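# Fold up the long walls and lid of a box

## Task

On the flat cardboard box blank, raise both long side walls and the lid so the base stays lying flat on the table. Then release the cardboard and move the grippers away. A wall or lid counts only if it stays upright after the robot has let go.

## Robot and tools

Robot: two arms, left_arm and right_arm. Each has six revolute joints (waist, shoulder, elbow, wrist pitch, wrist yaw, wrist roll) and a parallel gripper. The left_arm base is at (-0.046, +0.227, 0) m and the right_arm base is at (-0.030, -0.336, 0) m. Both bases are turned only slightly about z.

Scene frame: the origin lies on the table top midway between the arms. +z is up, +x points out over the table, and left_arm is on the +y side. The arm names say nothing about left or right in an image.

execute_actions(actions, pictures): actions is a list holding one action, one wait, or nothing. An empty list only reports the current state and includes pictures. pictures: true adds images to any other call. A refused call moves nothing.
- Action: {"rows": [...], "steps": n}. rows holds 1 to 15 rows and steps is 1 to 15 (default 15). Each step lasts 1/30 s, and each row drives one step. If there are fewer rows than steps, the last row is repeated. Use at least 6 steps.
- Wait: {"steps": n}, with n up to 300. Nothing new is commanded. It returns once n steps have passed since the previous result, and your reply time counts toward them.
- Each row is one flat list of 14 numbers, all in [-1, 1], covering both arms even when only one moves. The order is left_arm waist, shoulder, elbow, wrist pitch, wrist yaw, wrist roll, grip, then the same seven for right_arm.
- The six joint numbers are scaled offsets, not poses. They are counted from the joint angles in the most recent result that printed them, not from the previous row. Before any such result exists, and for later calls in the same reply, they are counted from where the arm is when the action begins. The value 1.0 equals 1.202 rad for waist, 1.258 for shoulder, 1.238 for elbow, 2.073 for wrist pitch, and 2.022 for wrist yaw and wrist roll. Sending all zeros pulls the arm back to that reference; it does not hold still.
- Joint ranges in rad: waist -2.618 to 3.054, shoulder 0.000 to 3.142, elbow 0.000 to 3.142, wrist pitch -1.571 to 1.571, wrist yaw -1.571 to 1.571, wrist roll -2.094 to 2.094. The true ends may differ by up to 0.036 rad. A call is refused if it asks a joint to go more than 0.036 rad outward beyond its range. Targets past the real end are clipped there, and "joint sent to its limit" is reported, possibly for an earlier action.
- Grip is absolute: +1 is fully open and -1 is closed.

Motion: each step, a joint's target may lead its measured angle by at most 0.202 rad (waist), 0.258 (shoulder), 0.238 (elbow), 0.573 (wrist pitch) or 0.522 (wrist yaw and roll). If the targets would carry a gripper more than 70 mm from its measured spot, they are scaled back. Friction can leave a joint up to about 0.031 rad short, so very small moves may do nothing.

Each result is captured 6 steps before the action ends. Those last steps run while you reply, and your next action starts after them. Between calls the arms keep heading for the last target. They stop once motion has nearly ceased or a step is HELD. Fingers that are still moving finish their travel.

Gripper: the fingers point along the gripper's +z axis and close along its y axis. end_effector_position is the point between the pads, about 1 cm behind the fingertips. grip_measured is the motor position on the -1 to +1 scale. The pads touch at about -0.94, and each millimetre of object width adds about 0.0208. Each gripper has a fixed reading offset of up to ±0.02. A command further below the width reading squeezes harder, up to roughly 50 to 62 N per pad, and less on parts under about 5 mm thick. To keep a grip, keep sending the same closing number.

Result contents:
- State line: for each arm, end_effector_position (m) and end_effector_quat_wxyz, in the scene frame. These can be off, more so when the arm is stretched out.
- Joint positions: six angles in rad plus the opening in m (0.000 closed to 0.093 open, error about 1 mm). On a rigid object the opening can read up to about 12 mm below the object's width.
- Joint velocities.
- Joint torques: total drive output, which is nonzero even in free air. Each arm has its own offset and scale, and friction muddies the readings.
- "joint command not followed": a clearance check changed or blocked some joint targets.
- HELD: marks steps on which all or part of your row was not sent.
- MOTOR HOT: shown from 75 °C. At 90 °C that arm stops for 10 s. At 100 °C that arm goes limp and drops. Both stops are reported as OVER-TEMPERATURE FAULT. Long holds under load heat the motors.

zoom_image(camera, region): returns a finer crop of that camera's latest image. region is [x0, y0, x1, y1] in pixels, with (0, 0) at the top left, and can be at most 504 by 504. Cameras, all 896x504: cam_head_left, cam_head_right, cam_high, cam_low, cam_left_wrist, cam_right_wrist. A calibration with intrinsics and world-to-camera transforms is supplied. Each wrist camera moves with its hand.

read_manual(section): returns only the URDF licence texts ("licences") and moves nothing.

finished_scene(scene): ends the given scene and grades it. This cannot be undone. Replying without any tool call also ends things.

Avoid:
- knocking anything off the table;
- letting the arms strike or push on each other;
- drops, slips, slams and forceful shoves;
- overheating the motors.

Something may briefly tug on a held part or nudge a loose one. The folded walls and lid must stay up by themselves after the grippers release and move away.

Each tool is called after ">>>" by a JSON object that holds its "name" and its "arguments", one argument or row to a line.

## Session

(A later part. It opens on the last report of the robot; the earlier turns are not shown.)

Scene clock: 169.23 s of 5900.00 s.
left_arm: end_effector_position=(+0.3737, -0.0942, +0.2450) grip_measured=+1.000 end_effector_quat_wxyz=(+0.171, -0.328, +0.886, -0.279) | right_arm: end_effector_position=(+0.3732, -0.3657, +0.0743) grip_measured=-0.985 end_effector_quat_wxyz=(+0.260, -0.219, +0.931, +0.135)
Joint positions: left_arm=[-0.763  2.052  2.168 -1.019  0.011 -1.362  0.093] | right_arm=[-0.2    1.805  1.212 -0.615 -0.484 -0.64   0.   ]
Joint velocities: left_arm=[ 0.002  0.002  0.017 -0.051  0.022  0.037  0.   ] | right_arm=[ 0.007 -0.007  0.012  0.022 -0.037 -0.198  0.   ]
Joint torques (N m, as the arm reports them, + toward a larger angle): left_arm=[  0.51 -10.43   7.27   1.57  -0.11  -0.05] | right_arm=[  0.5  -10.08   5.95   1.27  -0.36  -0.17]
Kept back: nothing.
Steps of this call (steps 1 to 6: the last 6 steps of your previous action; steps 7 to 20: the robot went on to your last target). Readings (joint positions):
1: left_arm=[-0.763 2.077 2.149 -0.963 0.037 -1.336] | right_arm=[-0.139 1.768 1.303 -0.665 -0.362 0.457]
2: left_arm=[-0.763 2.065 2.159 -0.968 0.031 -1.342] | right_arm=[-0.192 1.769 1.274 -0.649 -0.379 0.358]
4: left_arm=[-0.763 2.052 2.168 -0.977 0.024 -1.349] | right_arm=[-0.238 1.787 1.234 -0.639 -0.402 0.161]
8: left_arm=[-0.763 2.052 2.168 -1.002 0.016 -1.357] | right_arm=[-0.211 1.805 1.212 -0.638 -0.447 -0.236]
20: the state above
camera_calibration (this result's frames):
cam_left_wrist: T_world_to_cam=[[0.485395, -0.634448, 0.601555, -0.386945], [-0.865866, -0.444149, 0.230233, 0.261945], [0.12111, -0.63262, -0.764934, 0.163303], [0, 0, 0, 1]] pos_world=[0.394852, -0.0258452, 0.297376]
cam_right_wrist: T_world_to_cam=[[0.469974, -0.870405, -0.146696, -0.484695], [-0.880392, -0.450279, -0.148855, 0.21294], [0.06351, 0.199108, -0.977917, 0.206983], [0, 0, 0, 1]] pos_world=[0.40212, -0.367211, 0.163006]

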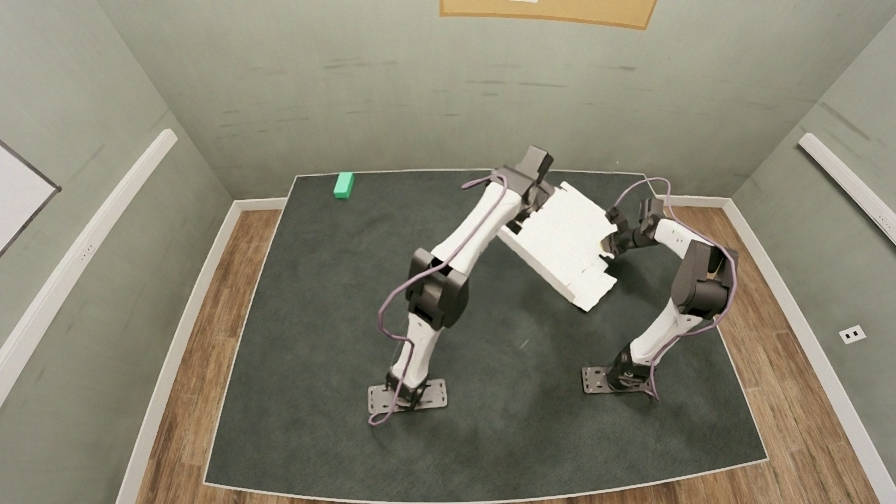

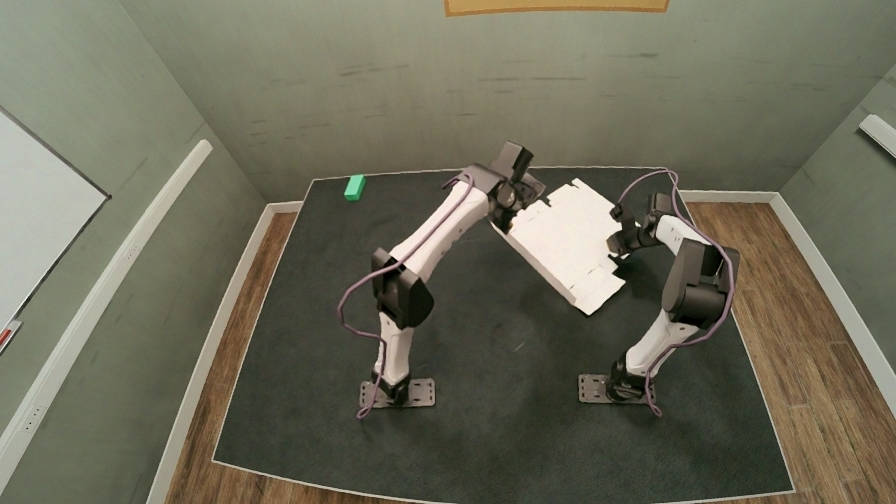

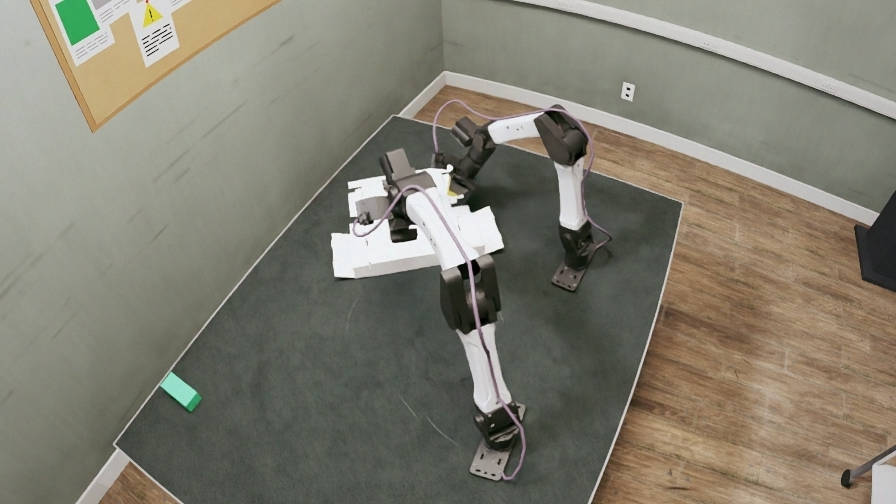

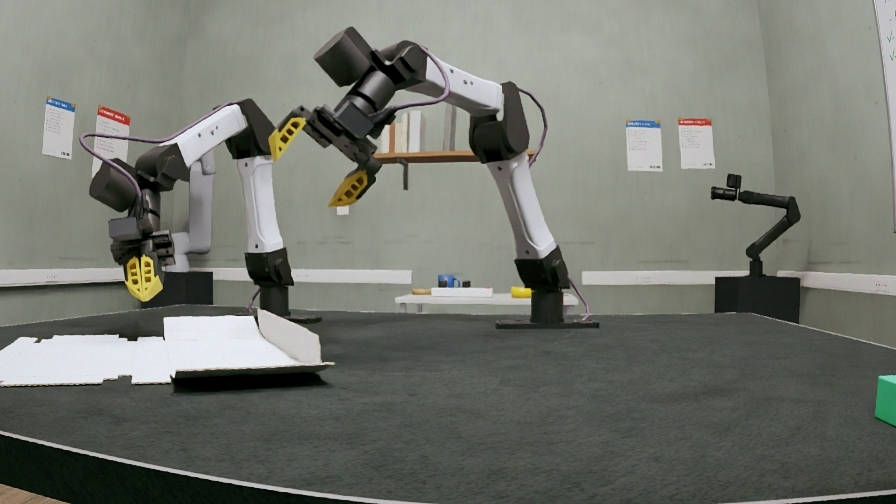

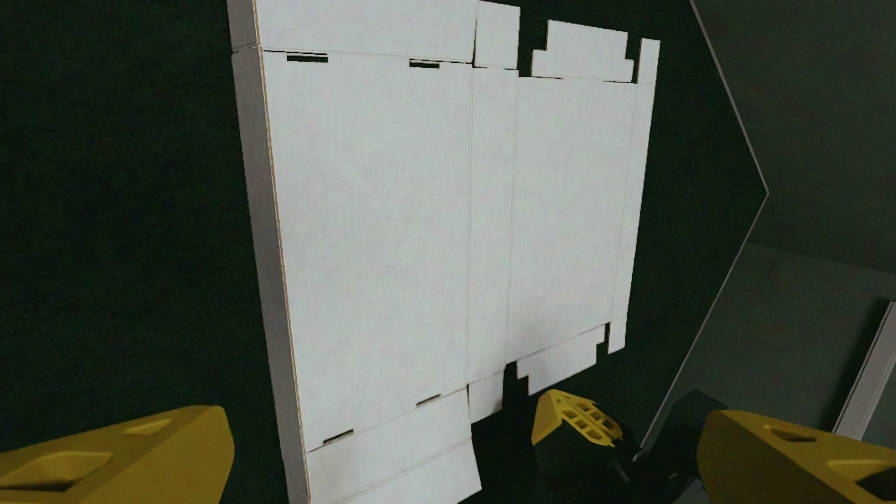

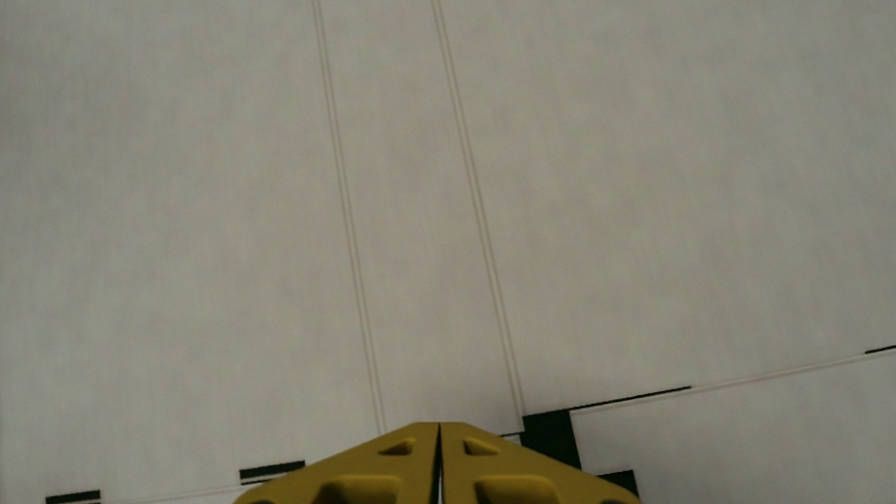

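>>> {"name": "execute_actions", "arguments": {
  "actions": [
    {"rows": [[-0.074,0.285,0.145,-0.11,0,0,1, -0.405,-0.124,-0.397,0.137,-0.264,-0.282,-1]], "steps": 15}
  ],
  "pictures": false
}}

>>> {"name": "execute_actions", "arguments": {
  "actions": [
    {"steps": 15}
  ],
  "pictures": true
}}

Scene clock: 170.03 s of 5900.00 s.
left_arm: end_effector_position=(+0.3571, -0.1388, +0.1171) grip_measured=+1.000 end_effector_quat_wxyz=(+0.087, -0.303, +0.936, -0.158) | right_arm: end_effector_position=(+0.2656, -0.4360, +0.0458) grip_measured=-0.985 end_effector_quat_wxyz=(+0.424, -0.213, +0.865, +0.164)
Joint positions: left_arm=[-0.848  2.377  2.326 -1.156  0.007 -1.363  0.093] | right_arm=[-0.701  1.658  0.729 -0.386 -0.921 -1.126  0.   ]
Joint velocities: left_arm=[-0.164  1.018 -0.002 -0.535  0.066 -0.037  0.   ] | right_arm=[-0.217  0.007 -0.227 -0.007 -0.388 -0.52   0.   ]
Joint torques (N m, as the arm reports them, + toward a larger angle): left_arm=[  0.44 -15.57   8.29   1.08  -0.02  -0.01] | right_arm=[ 2.68 -7.67  6.2   1.41 -0.8  -0.2 ]
Steps of this call (steps 1 to 15: the robot went on to your last target; steps 16 to 24: the first 9 steps of this action). Readings (joint positions):
16: left_arm=[-0.768 2.076 2.203 -1.053 0.008 -1.363] | right_arm=[-0.224 1.784 1.165 -0.548 -0.571 -0.751]
17: left_arm=[-0.777 2.111 2.250 -1.074 0.007 -1.363] | right_arm=[-0.273 1.742 1.089 -0.489 -0.668 -0.842]
19: left_arm=[-0.802 2.183 2.298 -1.086 0.007 -1.363] | right_arm=[-0.419 1.669 0.938 -0.422 -0.799 -0.973]
23: left_arm=[-0.842 2.341 2.326 -1.139 0.007 -1.363] | right_arm=[-0.685 1.658 0.743 -0.386 -0.908 -1.108]
24: the state above

Scene clock: 170.53 s of 5900.00 s.
left_arm: end_effector_position=(+0.3419, -0.1295, +0.0853) grip_measured=+1.000 end_effector_quat_wxyz=(+0.056, -0.303, +0.945, -0.105) | right_arm: end_effector_position=(+0.2735, -0.4293, +0.0579) grip_measured=-0.985 end_effector_quat_wxyz=(+0.466, -0.256, +0.832, +0.159)
Joint positions: left_arm=[-0.854  2.428  2.326 -1.229  0.007 -1.363  0.093] | right_arm=[-0.693  1.658  0.726 -0.347 -1.004 -1.199  0.   ]
Joint velocities: left_arm=[-0.007  0.007  0.002 -0.051 -0.081  0.022  0.   ] | right_arm=[ 0.002 -0.002  0.007  0.007 -0.095  0.007  0.   ]
Joint torques (N m, as the arm reports them, + toward a larger angle): left_arm=[  0.3  -14.91   8.09   0.73   0.    -0.02] | right_arm=[ 0.93 -7.66  5.25  1.03 -0.58 -0.18]
Kept back: nothing.
Steps of this call (steps 1 to 6: the last 6 steps of your previous action; steps 7 to 15: the robot went on to your last target). Readings (joint positions):
1: left_arm=[-0.852 2.408 2.326 -1.173 0.007 -1.363] | right_arm=[-0.702 1.658 0.726 -0.385 -0.935 -1.141]
2: left_arm=[-0.854 2.432 2.326 -1.189 0.007 -1.363] | right_arm=[-0.699 1.658 0.726 -0.379 -0.950 -1.153]
4: left_arm=[-0.854 2.454 2.326 -1.213 0.007 -1.363] | right_arm=[-0.694 1.658 0.726 -0.365 -0.971 -1.171]
8: left_arm=[-0.854 2.441 2.326 -1.227 0.007 -1.363] | right_arm=[-0.693 1.658 0.726 -0.353 -0.993 -1.189]
15: the state above
camera_calibration (this result's frames):
cam_left_wrist: T_world_to_cam=[[0.558955, -0.797481, 0.227141, -0.3122], [-0.804671, -0.455542, 0.38077, 0.220276], [-0.200184, -0.395607, -0.896338, 0.174435], [0, 0, 0, 1]] pos_world=[0.386674, -0.0796216, 0.143392]
cam_right_wrist: T_world_to_cam=[[0.571928, -0.819422, -0.0380241, -0.507929], [-0.688593, -0.454391, -0.565127, 0.0639221], [0.4458, 0.349395, -0.824127, 0.160974], [0, 0, 0, 1]] pos_world=[0.262753, -0.443406, 0.149473]

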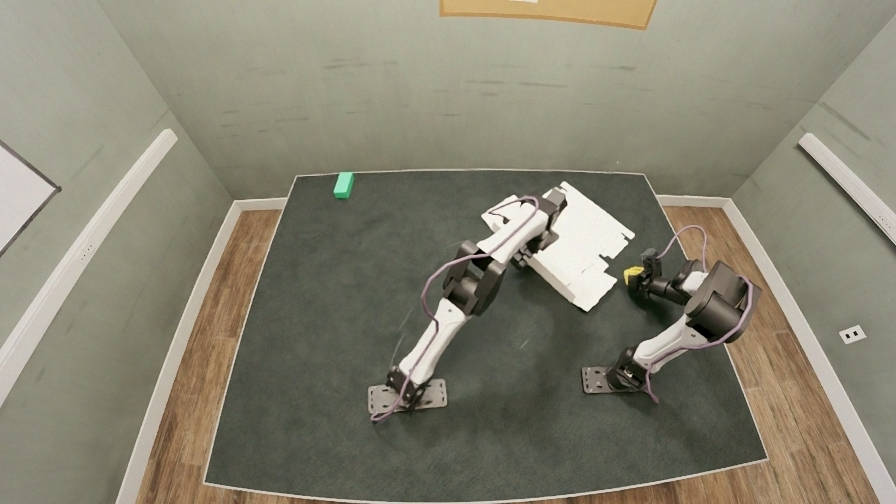

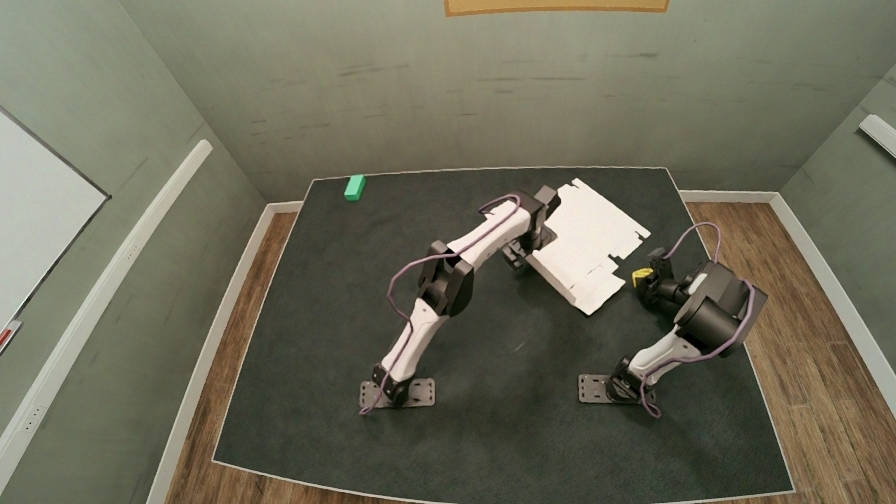

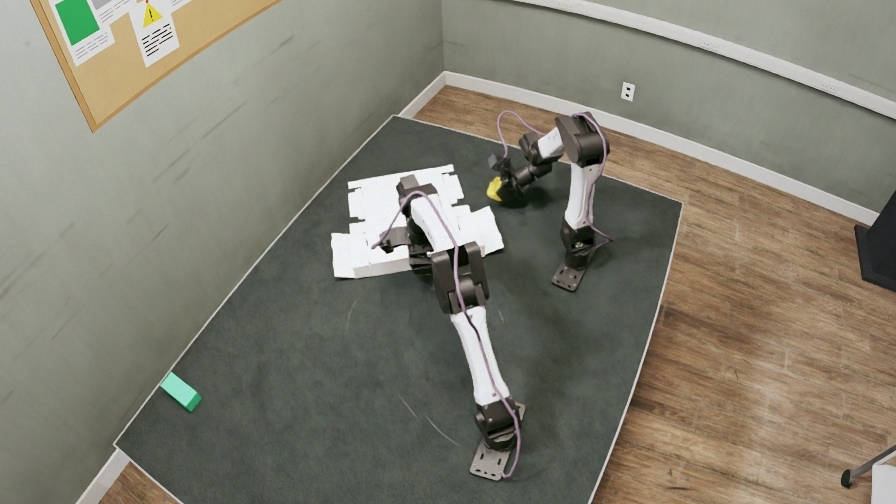

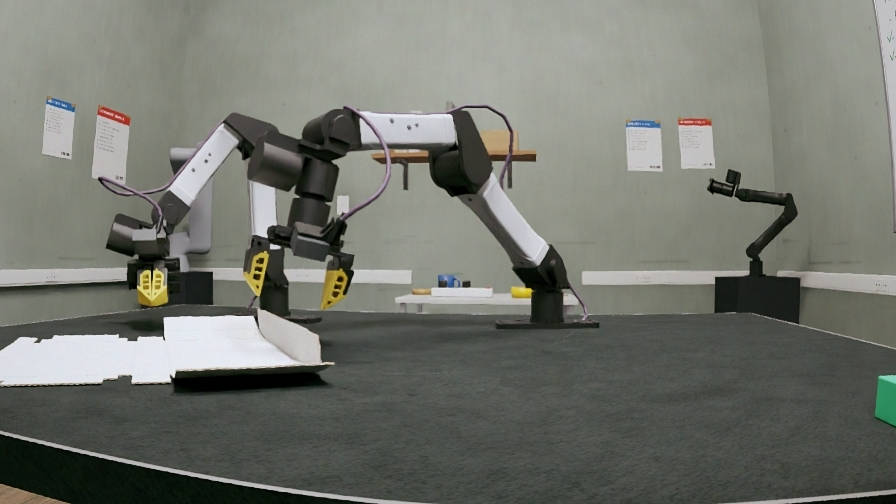

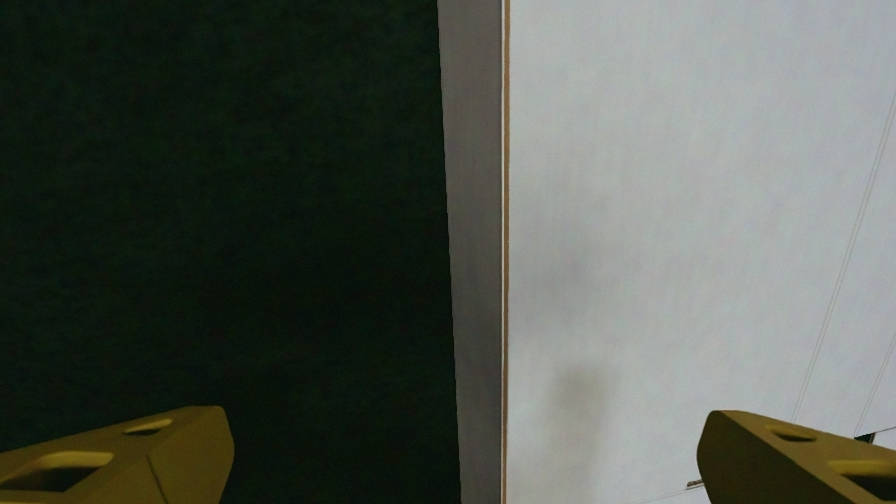

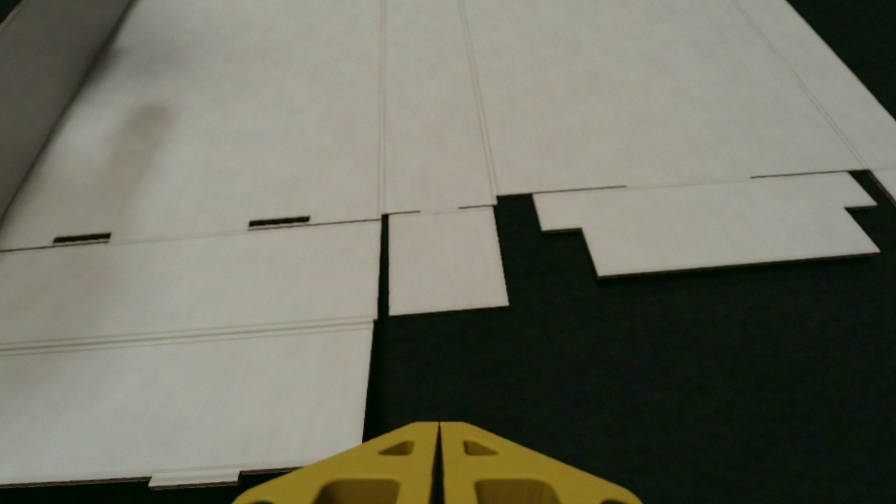

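>>> {"name": "execute_actions", "arguments": {
  "actions": [
    {"rows": [[0,-0.005,-0.185,0.10,0,0,1, 0,0,0,0,0,0,-1]], "steps": 15}
  ],
  "pictures": true
}}

Scene clock: 171.07 s of 5900.00 s.
left_arm: end_effector_position=(+0.3299, -0.1185, +0.0235) grip_measured=+1.000 end_effector_quat_wxyz=(+0.037, -0.305, +0.949, -0.072) | right_arm: end_effector_position=(+0.2737, -0.4293, +0.0582) grip_measured=-0.985 end_effector_quat_wxyz=(+0.467, -0.257, +0.831, +0.159)
Joint positions: left_arm=[-0.854  2.434  2.105 -1.081  0.007 -1.363  0.093] | right_arm=[-0.693  1.658  0.726 -0.346 -1.006 -1.201  0.   ]
Joint velocities: left_arm=[ 0.007 -0.022 -0.012  0.154  0.007  0.007  0.   ] | right_arm=[ 0.002 -0.002 -0.007 -0.022  0.022  0.022  0.   ]
Joint torques (N m, as the arm reports them, + toward a larger angle): left_arm=[  0.15 -14.44   5.4    1.2    0.     0.  ] | right_arm=[ 0.43 -6.9   5.69  0.86 -0.45 -0.06]
Steps of this call (steps 1 to 7: the robot went on to your last target; steps 8 to 16: the first 9 steps of this action). Readings (joint positions):
8: left_arm=[-0.854 2.416 2.279 -1.188 0.007 -1.363] | right_arm=[-0.693 1.658 0.726 -0.346 -1.006 -1.201]
9: left_arm=[-0.854 2.400 2.220 -1.147 0.007 -1.363] | right_arm=[-0.693 1.658 0.726 -0.346 -1.006 -1.201]
11: left_arm=[-0.854 2.404 2.149 -1.111 0.007 -1.363] | right_arm=[-0.693 1.658 0.726 -0.346 -1.006 -1.201]
15: left_arm=[-0.854 2.434 2.105 -1.082 0.007 -1.363] | right_arm=[-0.693 1.658 0.726 -0.346 -1.006 -1.201]
16: the state above
camera_calibration (this result's frames):
cam_left_wrist: T_world_to_cam=[[0.569945, -0.807538, 0.151806, -0.285733], [-0.781967, -0.476317, 0.402058, 0.228677], [-0.25237, -0.347858, -0.902942, 0.144054], [0, 0, 0, 1]] pos_world=[0.378025, -0.071707, 0.0815072]
cam_right_wrist: T_world_to_cam=[[0.573391, -0.818504, -0.0356992, -0.5081], [-0.685978, -0.455815, -0.567157, 0.0631018], [0.447948, 0.349691, -0.822836, 0.160616], [0, 0, 0, 1]] pos_world=[0.262679, -0.443285, 0.14981]

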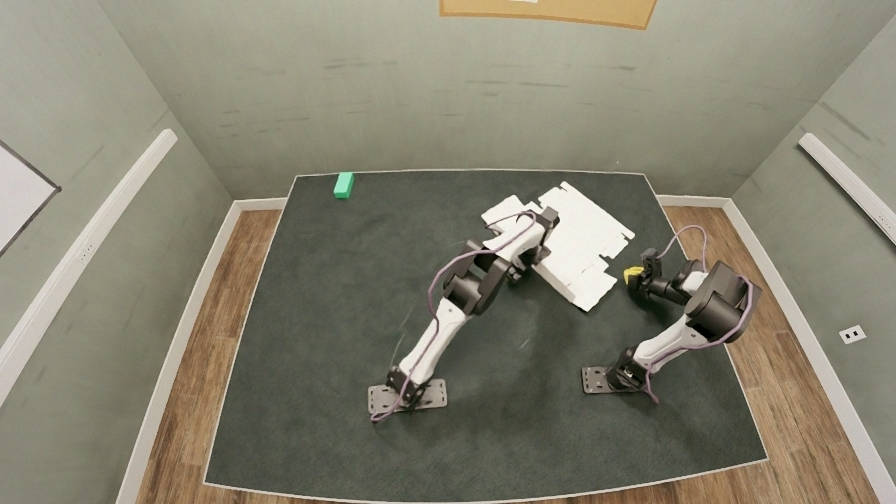

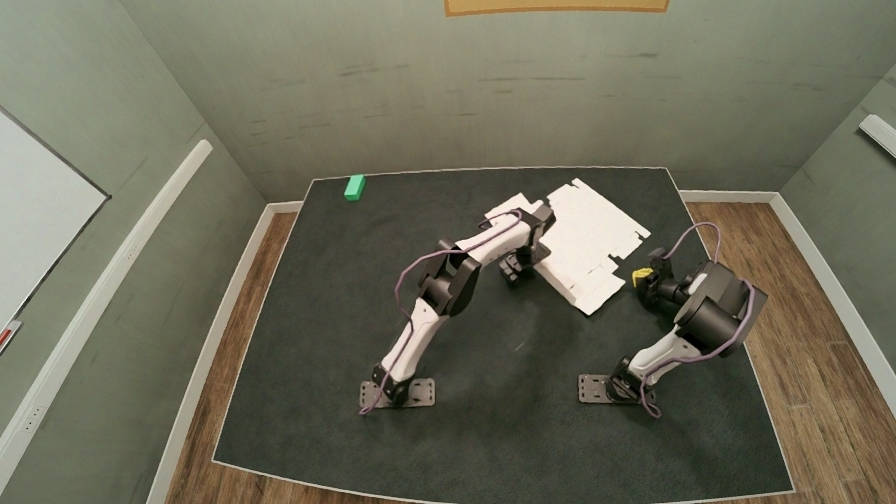

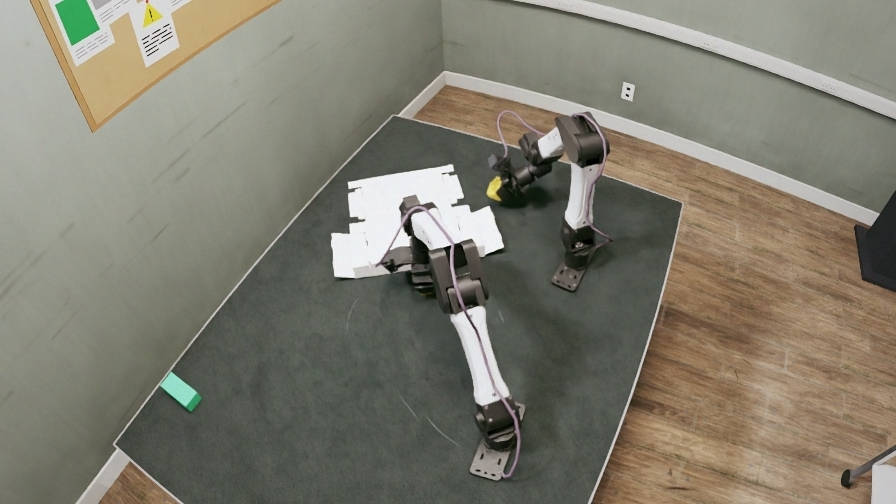

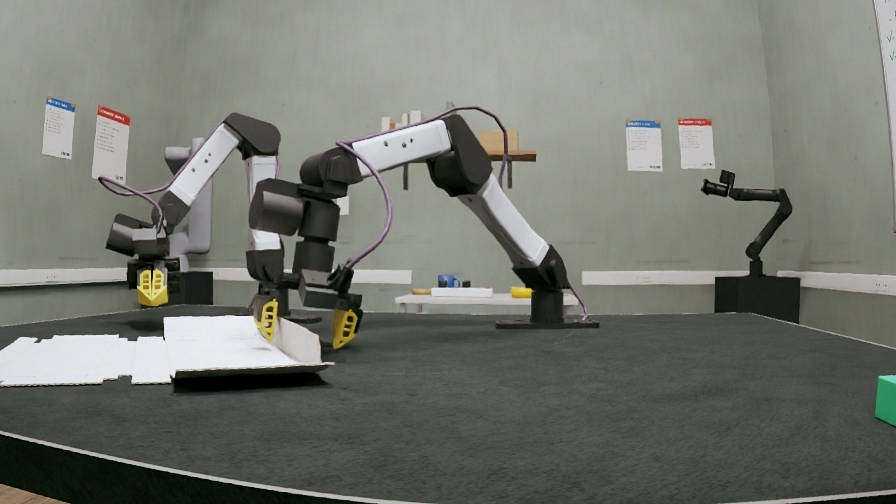

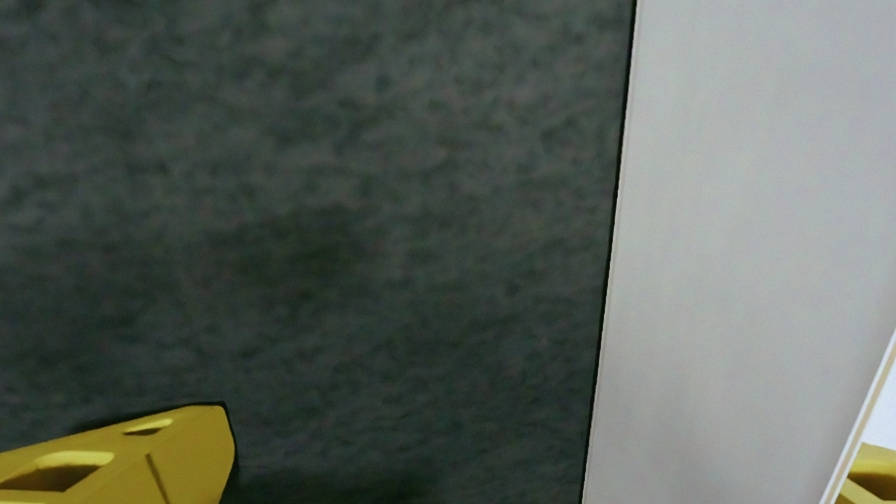

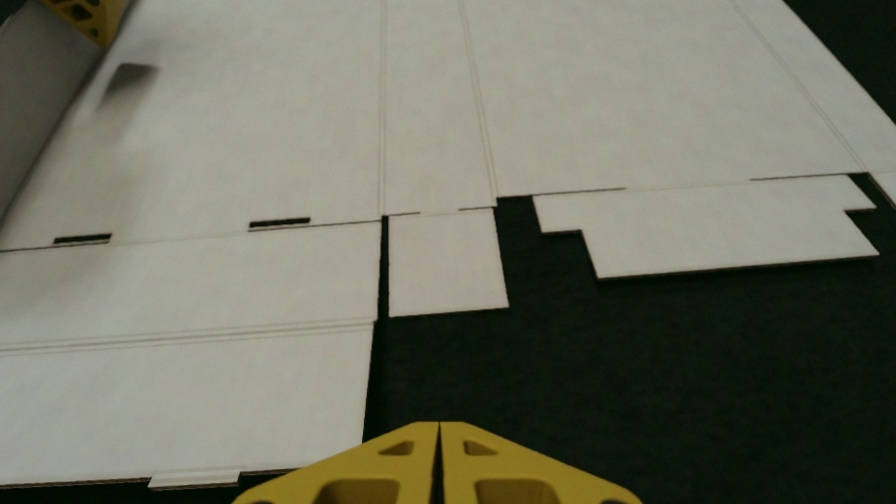

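>>> {"name": "execute_actions", "arguments": {
  "actions": [
    {"rows": [[0,0.10,0.19,-0.055,0,0,1, 0,0,0,0,0,0,-1]], "steps": 12}
  ],
  "pictures": true
}}

Scene clock: 171.77 s of 5900.00 s.
left_arm: end_effector_position=(+0.3527, -0.1394, +0.0296) grip_measured=+1.000 end_effector_quat_wxyz=(+0.050, -0.304, +0.947, -0.095) | right_arm: end_effector_position=(+0.2737, -0.4293, +0.0582) grip_measured=-0.985 end_effector_quat_wxyz=(+0.467, -0.257, +0.831, +0.159)
Joint positions: left_arm=[-0.854  2.54   2.314 -1.13   0.007 -1.363  0.093] | right_arm=[-0.693  1.658  0.726 -0.346 -1.006 -1.201  0.   ]
Joint velocities: left_arm=[-0.027  0.046  0.066 -0.344  0.051 -0.051  0.   ] | right_arm=[-0.002  0.002 -0.002 -0.007 -0.051  0.007  0.   ]
Joint torques (N m, as the arm reports them, + toward a larger angle): left_arm=[  0.13 -13.02   7.95   0.55  -0.03  -0.03] | right_arm=[ 0.41 -6.9   5.69  0.87 -0.47 -0.09]
Steps of this call (steps 1 to 6: the last 6 steps of your previous action; steps 7 to 15: the robot went on to your last target; steps 16 to 21: the first 6 steps of this action). Readings (joint positions):
16: left_arm=[-0.854 2.457 2.157 -1.085 0.007 -1.363] | right_arm=[-0.693 1.658 0.726 -0.346 -1.006 -1.201]
17: left_arm=[-0.854 2.492 2.228 -1.111 0.007 -1.363] | right_arm=[-0.693 1.658 0.726 -0.346 -1.006 -1.201]
19: left_arm=[-0.854 2.531 2.299 -1.114 0.007 -1.363] | right_arm=[-0.693 1.658 0.726 -0.346 -1.006 -1.201]
21: the state above
camera_calibration (this result's frames):
cam_left_wrist: T_world_to_cam=[[0.562836, -0.801033, 0.203864, -0.314619], [-0.797751, -0.461874, 0.387642, 0.242118], [-0.216354, -0.380812, -0.898985, 0.130652], [0, 0, 0, 1]] pos_world=[0.398496, -0.0904383, 0.0877389]
cam_right_wrist: T_world_to_cam=[[0.573391, -0.818504, -0.0356992, -0.5081], [-0.685978, -0.455815, -0.567157, 0.0631018], [0.447948, 0.349691, -0.822836, 0.160616], [0, 0, 0, 1]] pos_world=[0.262679, -0.443285, 0.14981]

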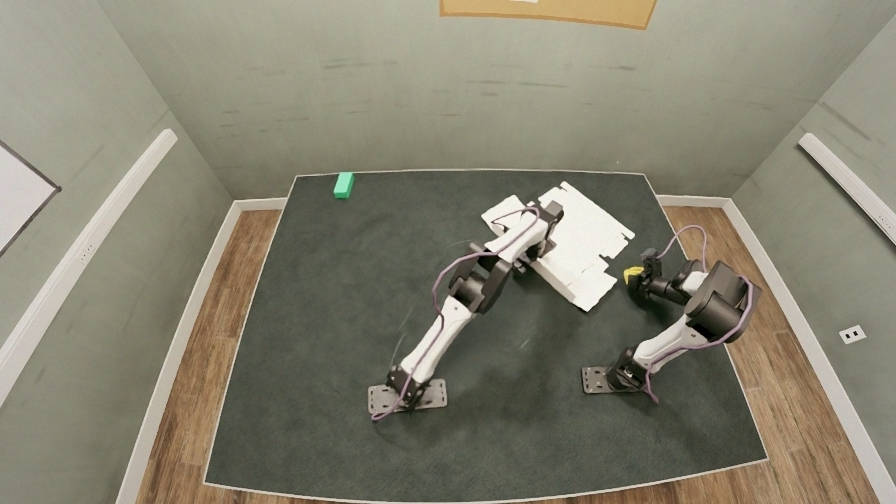

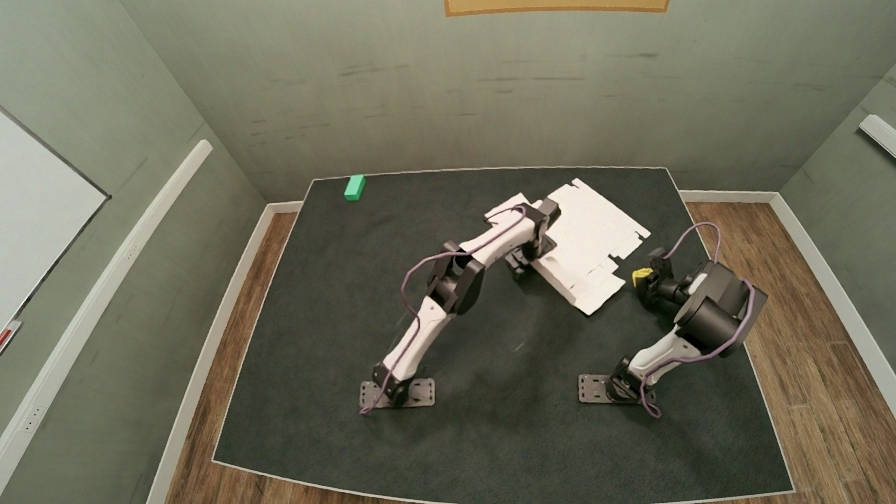

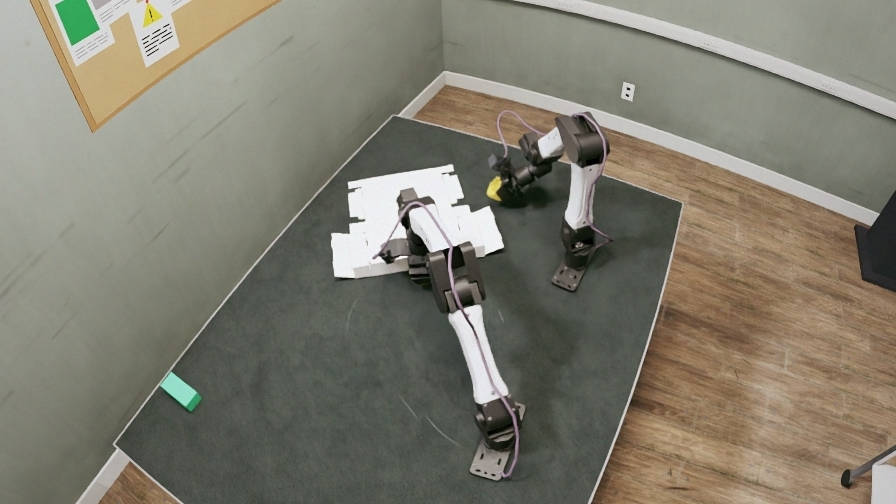

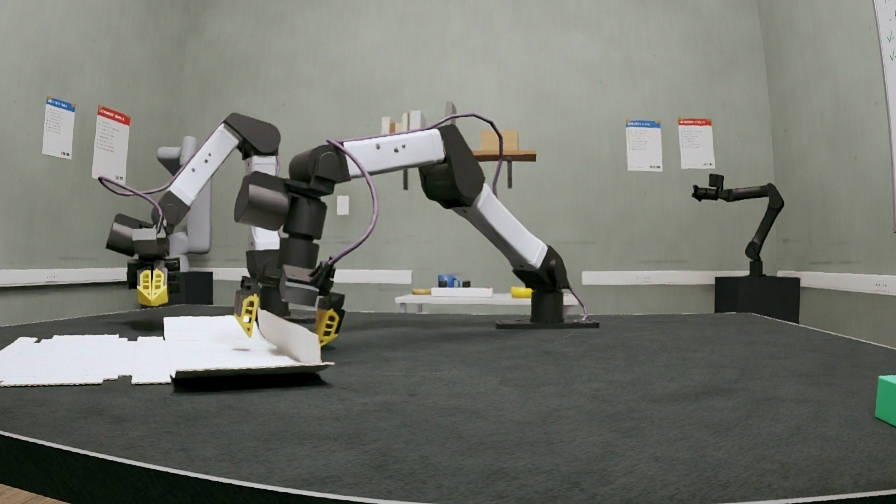

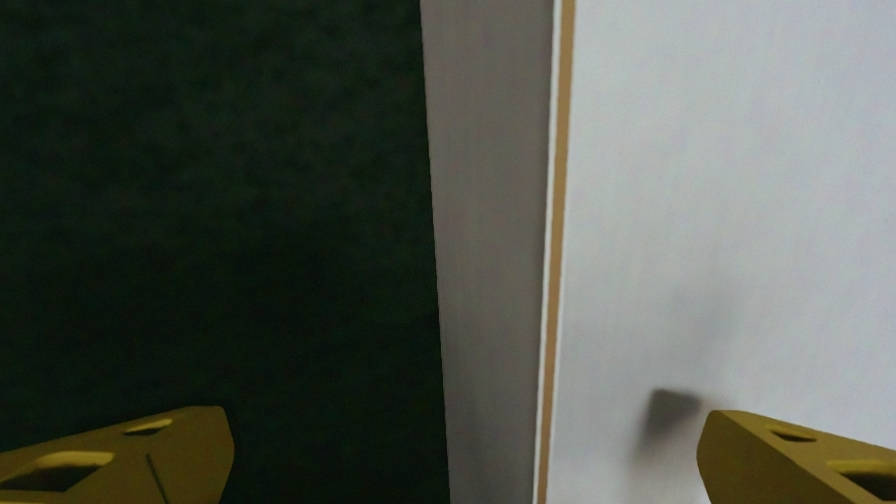

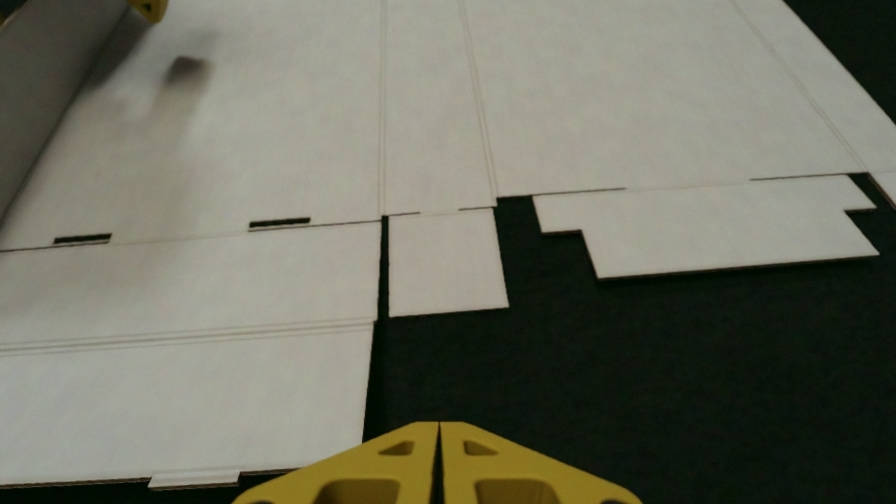

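>>> {"name": "execute_actions", "arguments": {
  "actions": []
}}

Scene clock: 174.03 s of 5900.00 s.
left_arm: end_effector_position=(+0.3444, -0.1318, +0.0262) grip_measured=+1.000 end_effector_quat_wxyz=(+0.038, -0.304, +0.949, -0.074) | right_arm: end_effector_position=(+0.2737, -0.4293, +0.0582) grip_measured=-0.985 end_effector_quat_wxyz=(+0.467, -0.257, +0.831, +0.159)
Joint positions: left_arm=[-0.854  2.544  2.316 -1.177  0.007 -1.363  0.093] | right_arm=[-0.693  1.658  0.726 -0.346 -1.006 -1.201  0.   ]
Joint velocities: left_arm=[-0.012  0.002  0.007 -0.022  0.007 -0.007  0.   ] | right_arm=[-0.012 -0.002 -0.007 -0.022 -0.051  0.037  0.   ]
Joint torques (N m, as the arm reports them, + toward a larger angle): left_arm=[  0.13 -13.06   8.05   0.53  -0.04  -0.02] | right_arm=[ 0.43 -6.88  5.67  0.87 -0.46 -0.08]
Kept back: nothing.
Steps of this call (steps 1 to 6: the last 6 steps of your previous action; steps 7 to 30: the robot went on to your last target; steps 31 to 68: nothing new was sent). Readings (joint positions):
1: left_arm=[-0.854 2.542 2.316 -1.139 0.007 -1.363] | right_arm=[-0.693 1.658 0.726 -0.346 -1.006 -1.201]
2: left_arm=[-0.854 2.543 2.316 -1.147 0.007 -1.363] | right_arm=[-0.693 1.658 0.726 -0.346 -1.006 -1.201]
4: left_arm=[-0.854 2.544 2.316 -1.159 0.007 -1.363] | right_arm=[-0.693 1.658 0.726 -0.346 -1.006 -1.201]
8: left_arm=[-0.854 2.544 2.316 -1.171 0.007 -1.363] | right_arm=[-0.693 1.658 0.726 -0.346 -1.006 -1.201]
68: the state above
All arms were judged still, so your last target was given up. Only a new action makes them travel on or press farther. Fingers that are still opening or closing keep moving.
camera_calibration (this result's frames):
cam_left_wrist: T_world_to_cam=[[0.569381, -0.807022, 0.156592, -0.305029], [-0.783435, -0.474973, 0.400787, 0.233332], [-0.249066, -0.35088, -0.90269, 0.144005], [0, 0, 0, 1]] pos_world=[0.392345, -0.0848101, 0.0842407]
cam_right_wrist: T_world_to_cam=[[0.573391, -0.818504, -0.0356992, -0.5081], [-0.685978, -0.455815, -0.567157, 0.0631018], [0.447948, 0.349691, -0.822836, 0.160616], [0, 0, 0, 1]] pos_world=[0.262679, -0.443285, 0.14981]

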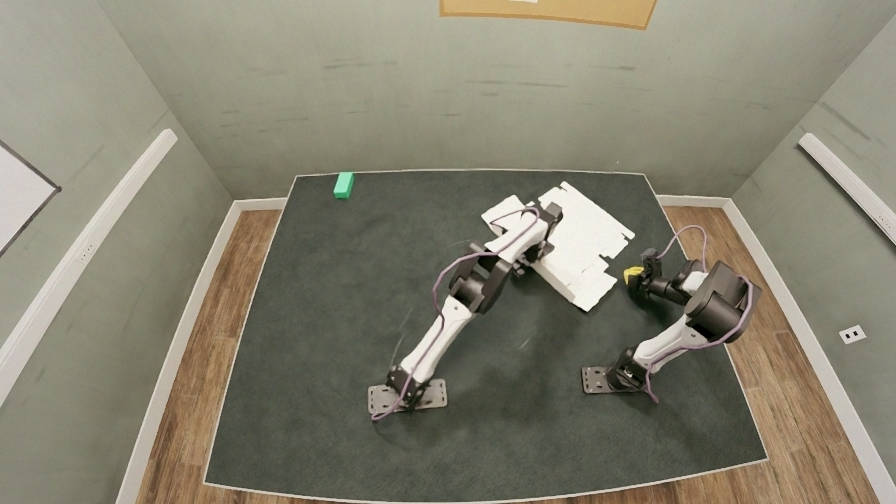

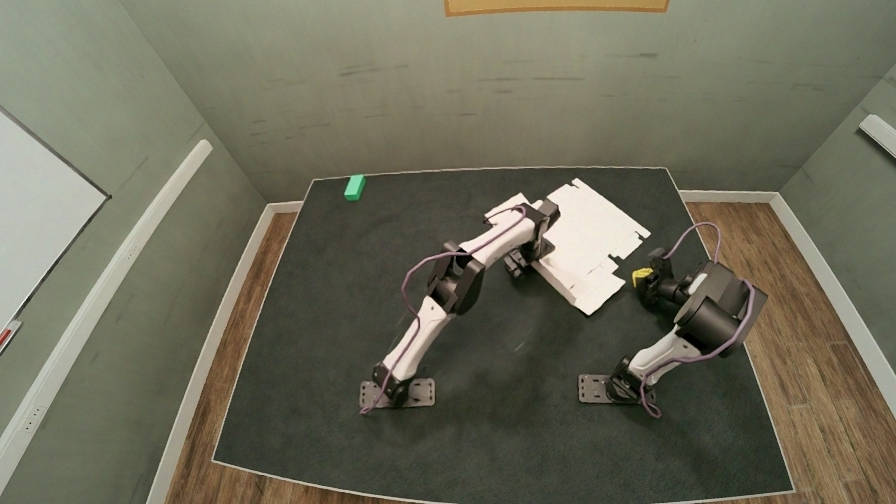

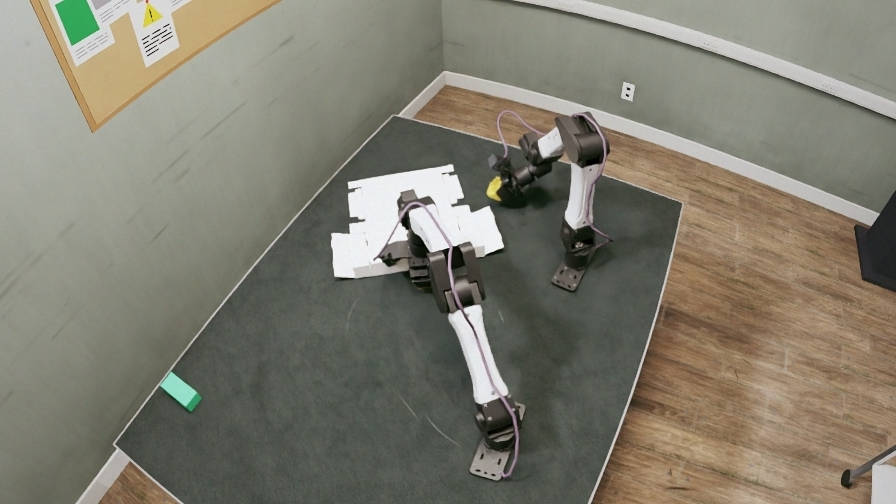

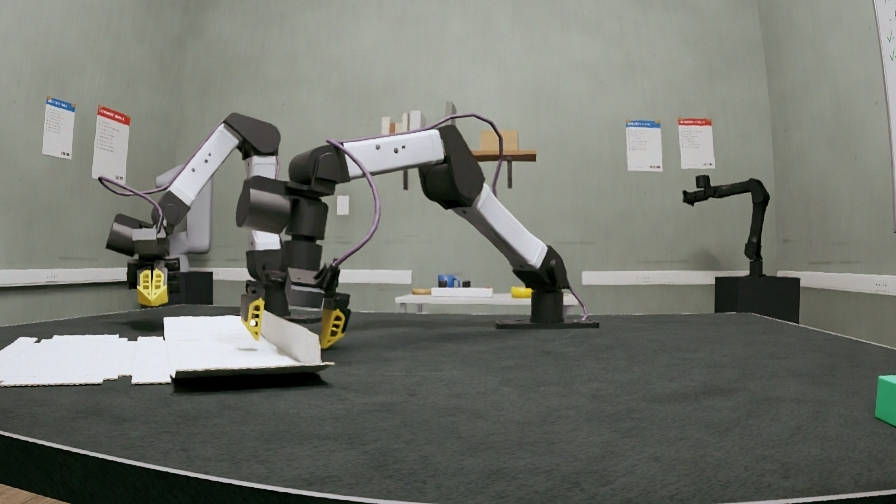

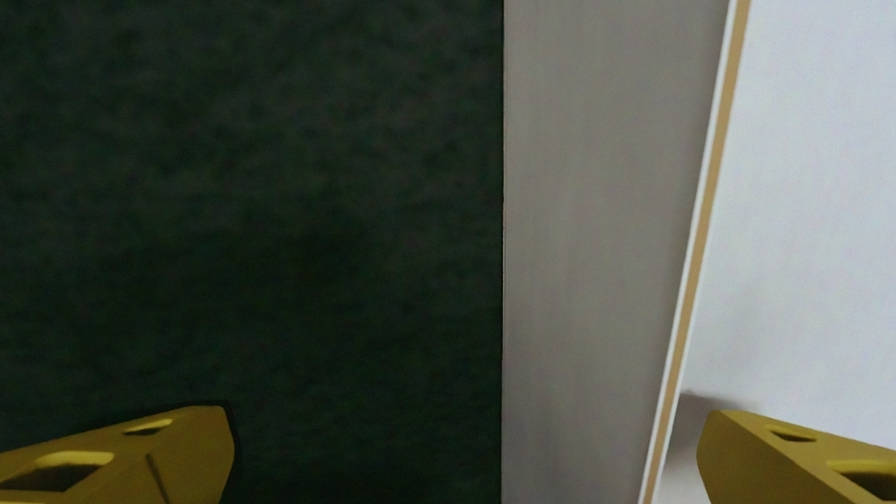

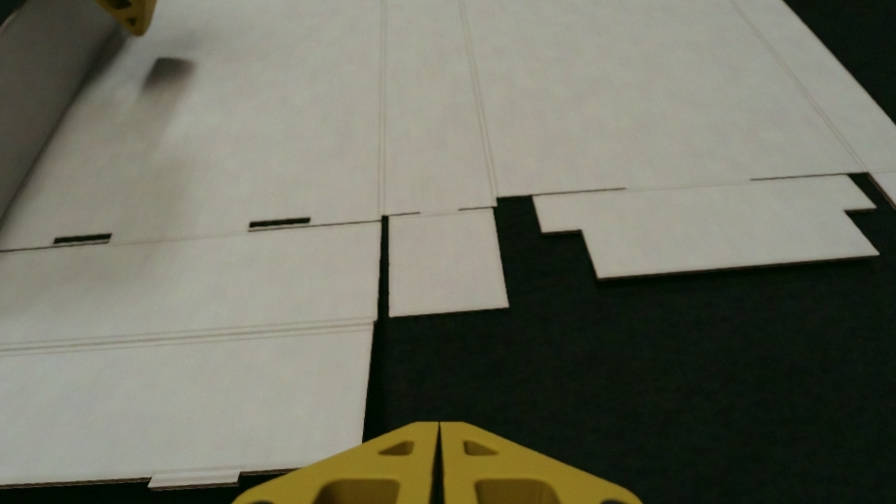

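>>> {"name": "execute_actions", "arguments": {
  "actions": [
    {"rows": [[0,0,0,0.02,0,0,-1, 0,0,0,0,0,0,-1]], "steps": 15}
  ]
}}

>>> {"name": "execute_actions", "arguments": {
  "actions": [
    {"steps": 20}
  ]
}}

Scene clock: 174.70 s of 5900.00 s.
left_arm: end_effector_position=(+0.3482, -0.1359, +0.0272) grip_measured=-0.968 end_effector_quat_wxyz=(+0.043, -0.303, +0.948, -0.084) | right_arm: end_effector_position=(+0.2737, -0.4293, +0.0582) grip_measured=-0.985 end_effector_quat_wxyz=(+0.467, -0.257, +0.831, +0.159)
Joint positions: left_arm=[-0.854  2.544  2.316 -1.154  0.01  -1.361  0.   ] | right_arm=[-0.693  1.658  0.726 -0.346 -1.006 -1.201  0.   ]
Joint velocities: left_arm=[-0.002 -0.012 -0.007  0.022  0.022 -0.212  0.   ] | right_arm=[ 0.002 -0.022  0.012 -0.007  0.022  0.037  0.   ]
Joint torques (N m, as the arm reports them, + toward a larger angle): left_arm=[  0.23 -14.35   6.35   0.99  -0.1    0.12] | right_arm=[ 0.43 -6.91  5.71  0.87 -0.47 -0.09]
Steps of this call (steps 1 to 11: nothing new was sent; steps 12 to 20: the first 9 steps of this action). Readings (joint positions):
12: left_arm=[-0.854 2.544 2.316 -1.176 0.007 -1.363] | right_arm=[-0.693 1.658 0.726 -0.346 -1.006 -1.201]
13: left_arm=[-0.854 2.544 2.316 -1.172 0.007 -1.363] | right_arm=[-0.693 1.658 0.726 -0.346 -1.006 -1.201]
15: left_arm=[-0.854 2.544 2.316 -1.166 0.007 -1.363] | right_arm=[-0.693 1.658 0.726 -0.346 -1.006 -1.201]
19: left_arm=[-0.854 2.544 2.316 -1.155 0.007 -1.368] | right_arm=[-0.693 1.658 0.726 -0.346 -1.006 -1.201]
20: the state above

Scene clock: 175.37 s of 5900.00 s.
left_arm: end_effector_position=(+0.3483, -0.1361, +0.0273) grip_measured=-0.973 end_effector_quat_wxyz=(+0.042, -0.304, +0.948, -0.085) | right_arm: end_effector_position=(+0.2737, -0.4293, +0.0582) grip_measured=-0.985 end_effector_quat_wxyz=(+0.467, -0.257, +0.831, +0.159)
Joint positions: left_arm=[-0.854  2.544  2.316 -1.153  0.011 -1.363  0.   ] | right_arm=[-0.693  1.658  0.726 -0.346 -1.006 -1.201  0.   ]
Joint velocities: left_arm=[-0.012  0.002 -0.012  0.007  0.007 -0.022  0.   ] | right_arm=[ 0.007 -0.007 -0.007 -0.022 -0.066 -0.007  0.   ]
Joint torques (N m, as the arm reports them, + toward a larger angle): left_arm=[  0.11 -14.34   6.21   0.99  -0.05  -0.02] | right_arm=[ 0.4  -6.91  5.7   0.87 -0.46 -0.09]
Kept back: nothing.
Steps of this call (steps 1 to 6: the last 6 steps of your previous action; steps 7 to 15: the robot went on to your last target; steps 16 to 20: nothing new was sent). Readings (joint positions):
1: left_arm=[-0.854 2.544 2.316 -1.154 0.010 -1.364] | right_arm=[-0.693 1.658 0.726 -0.346 -1.006 -1.201]
2: left_arm=[-0.854 2.544 2.316 -1.153 0.010 -1.363] | right_arm=[-0.693 1.658 0.726 -0.346 -1.006 -1.201]
4: left_arm=[-0.854 2.544 2.316 -1.153 0.011 -1.363] | right_arm=[-0.693 1.658 0.726 -0.346 -1.006 -1.201]
8: left_arm=[-0.854 2.544 2.316 -1.153 0.011 -1.363] | right_arm=[-0.693 1.658 0.726 -0.346 -1.006 -1.201]
20: the state above
All arms were judged still, so your last target was given up. Only a new action makes them travel on or press farther. Fingers that are still opening or closing keep moving.


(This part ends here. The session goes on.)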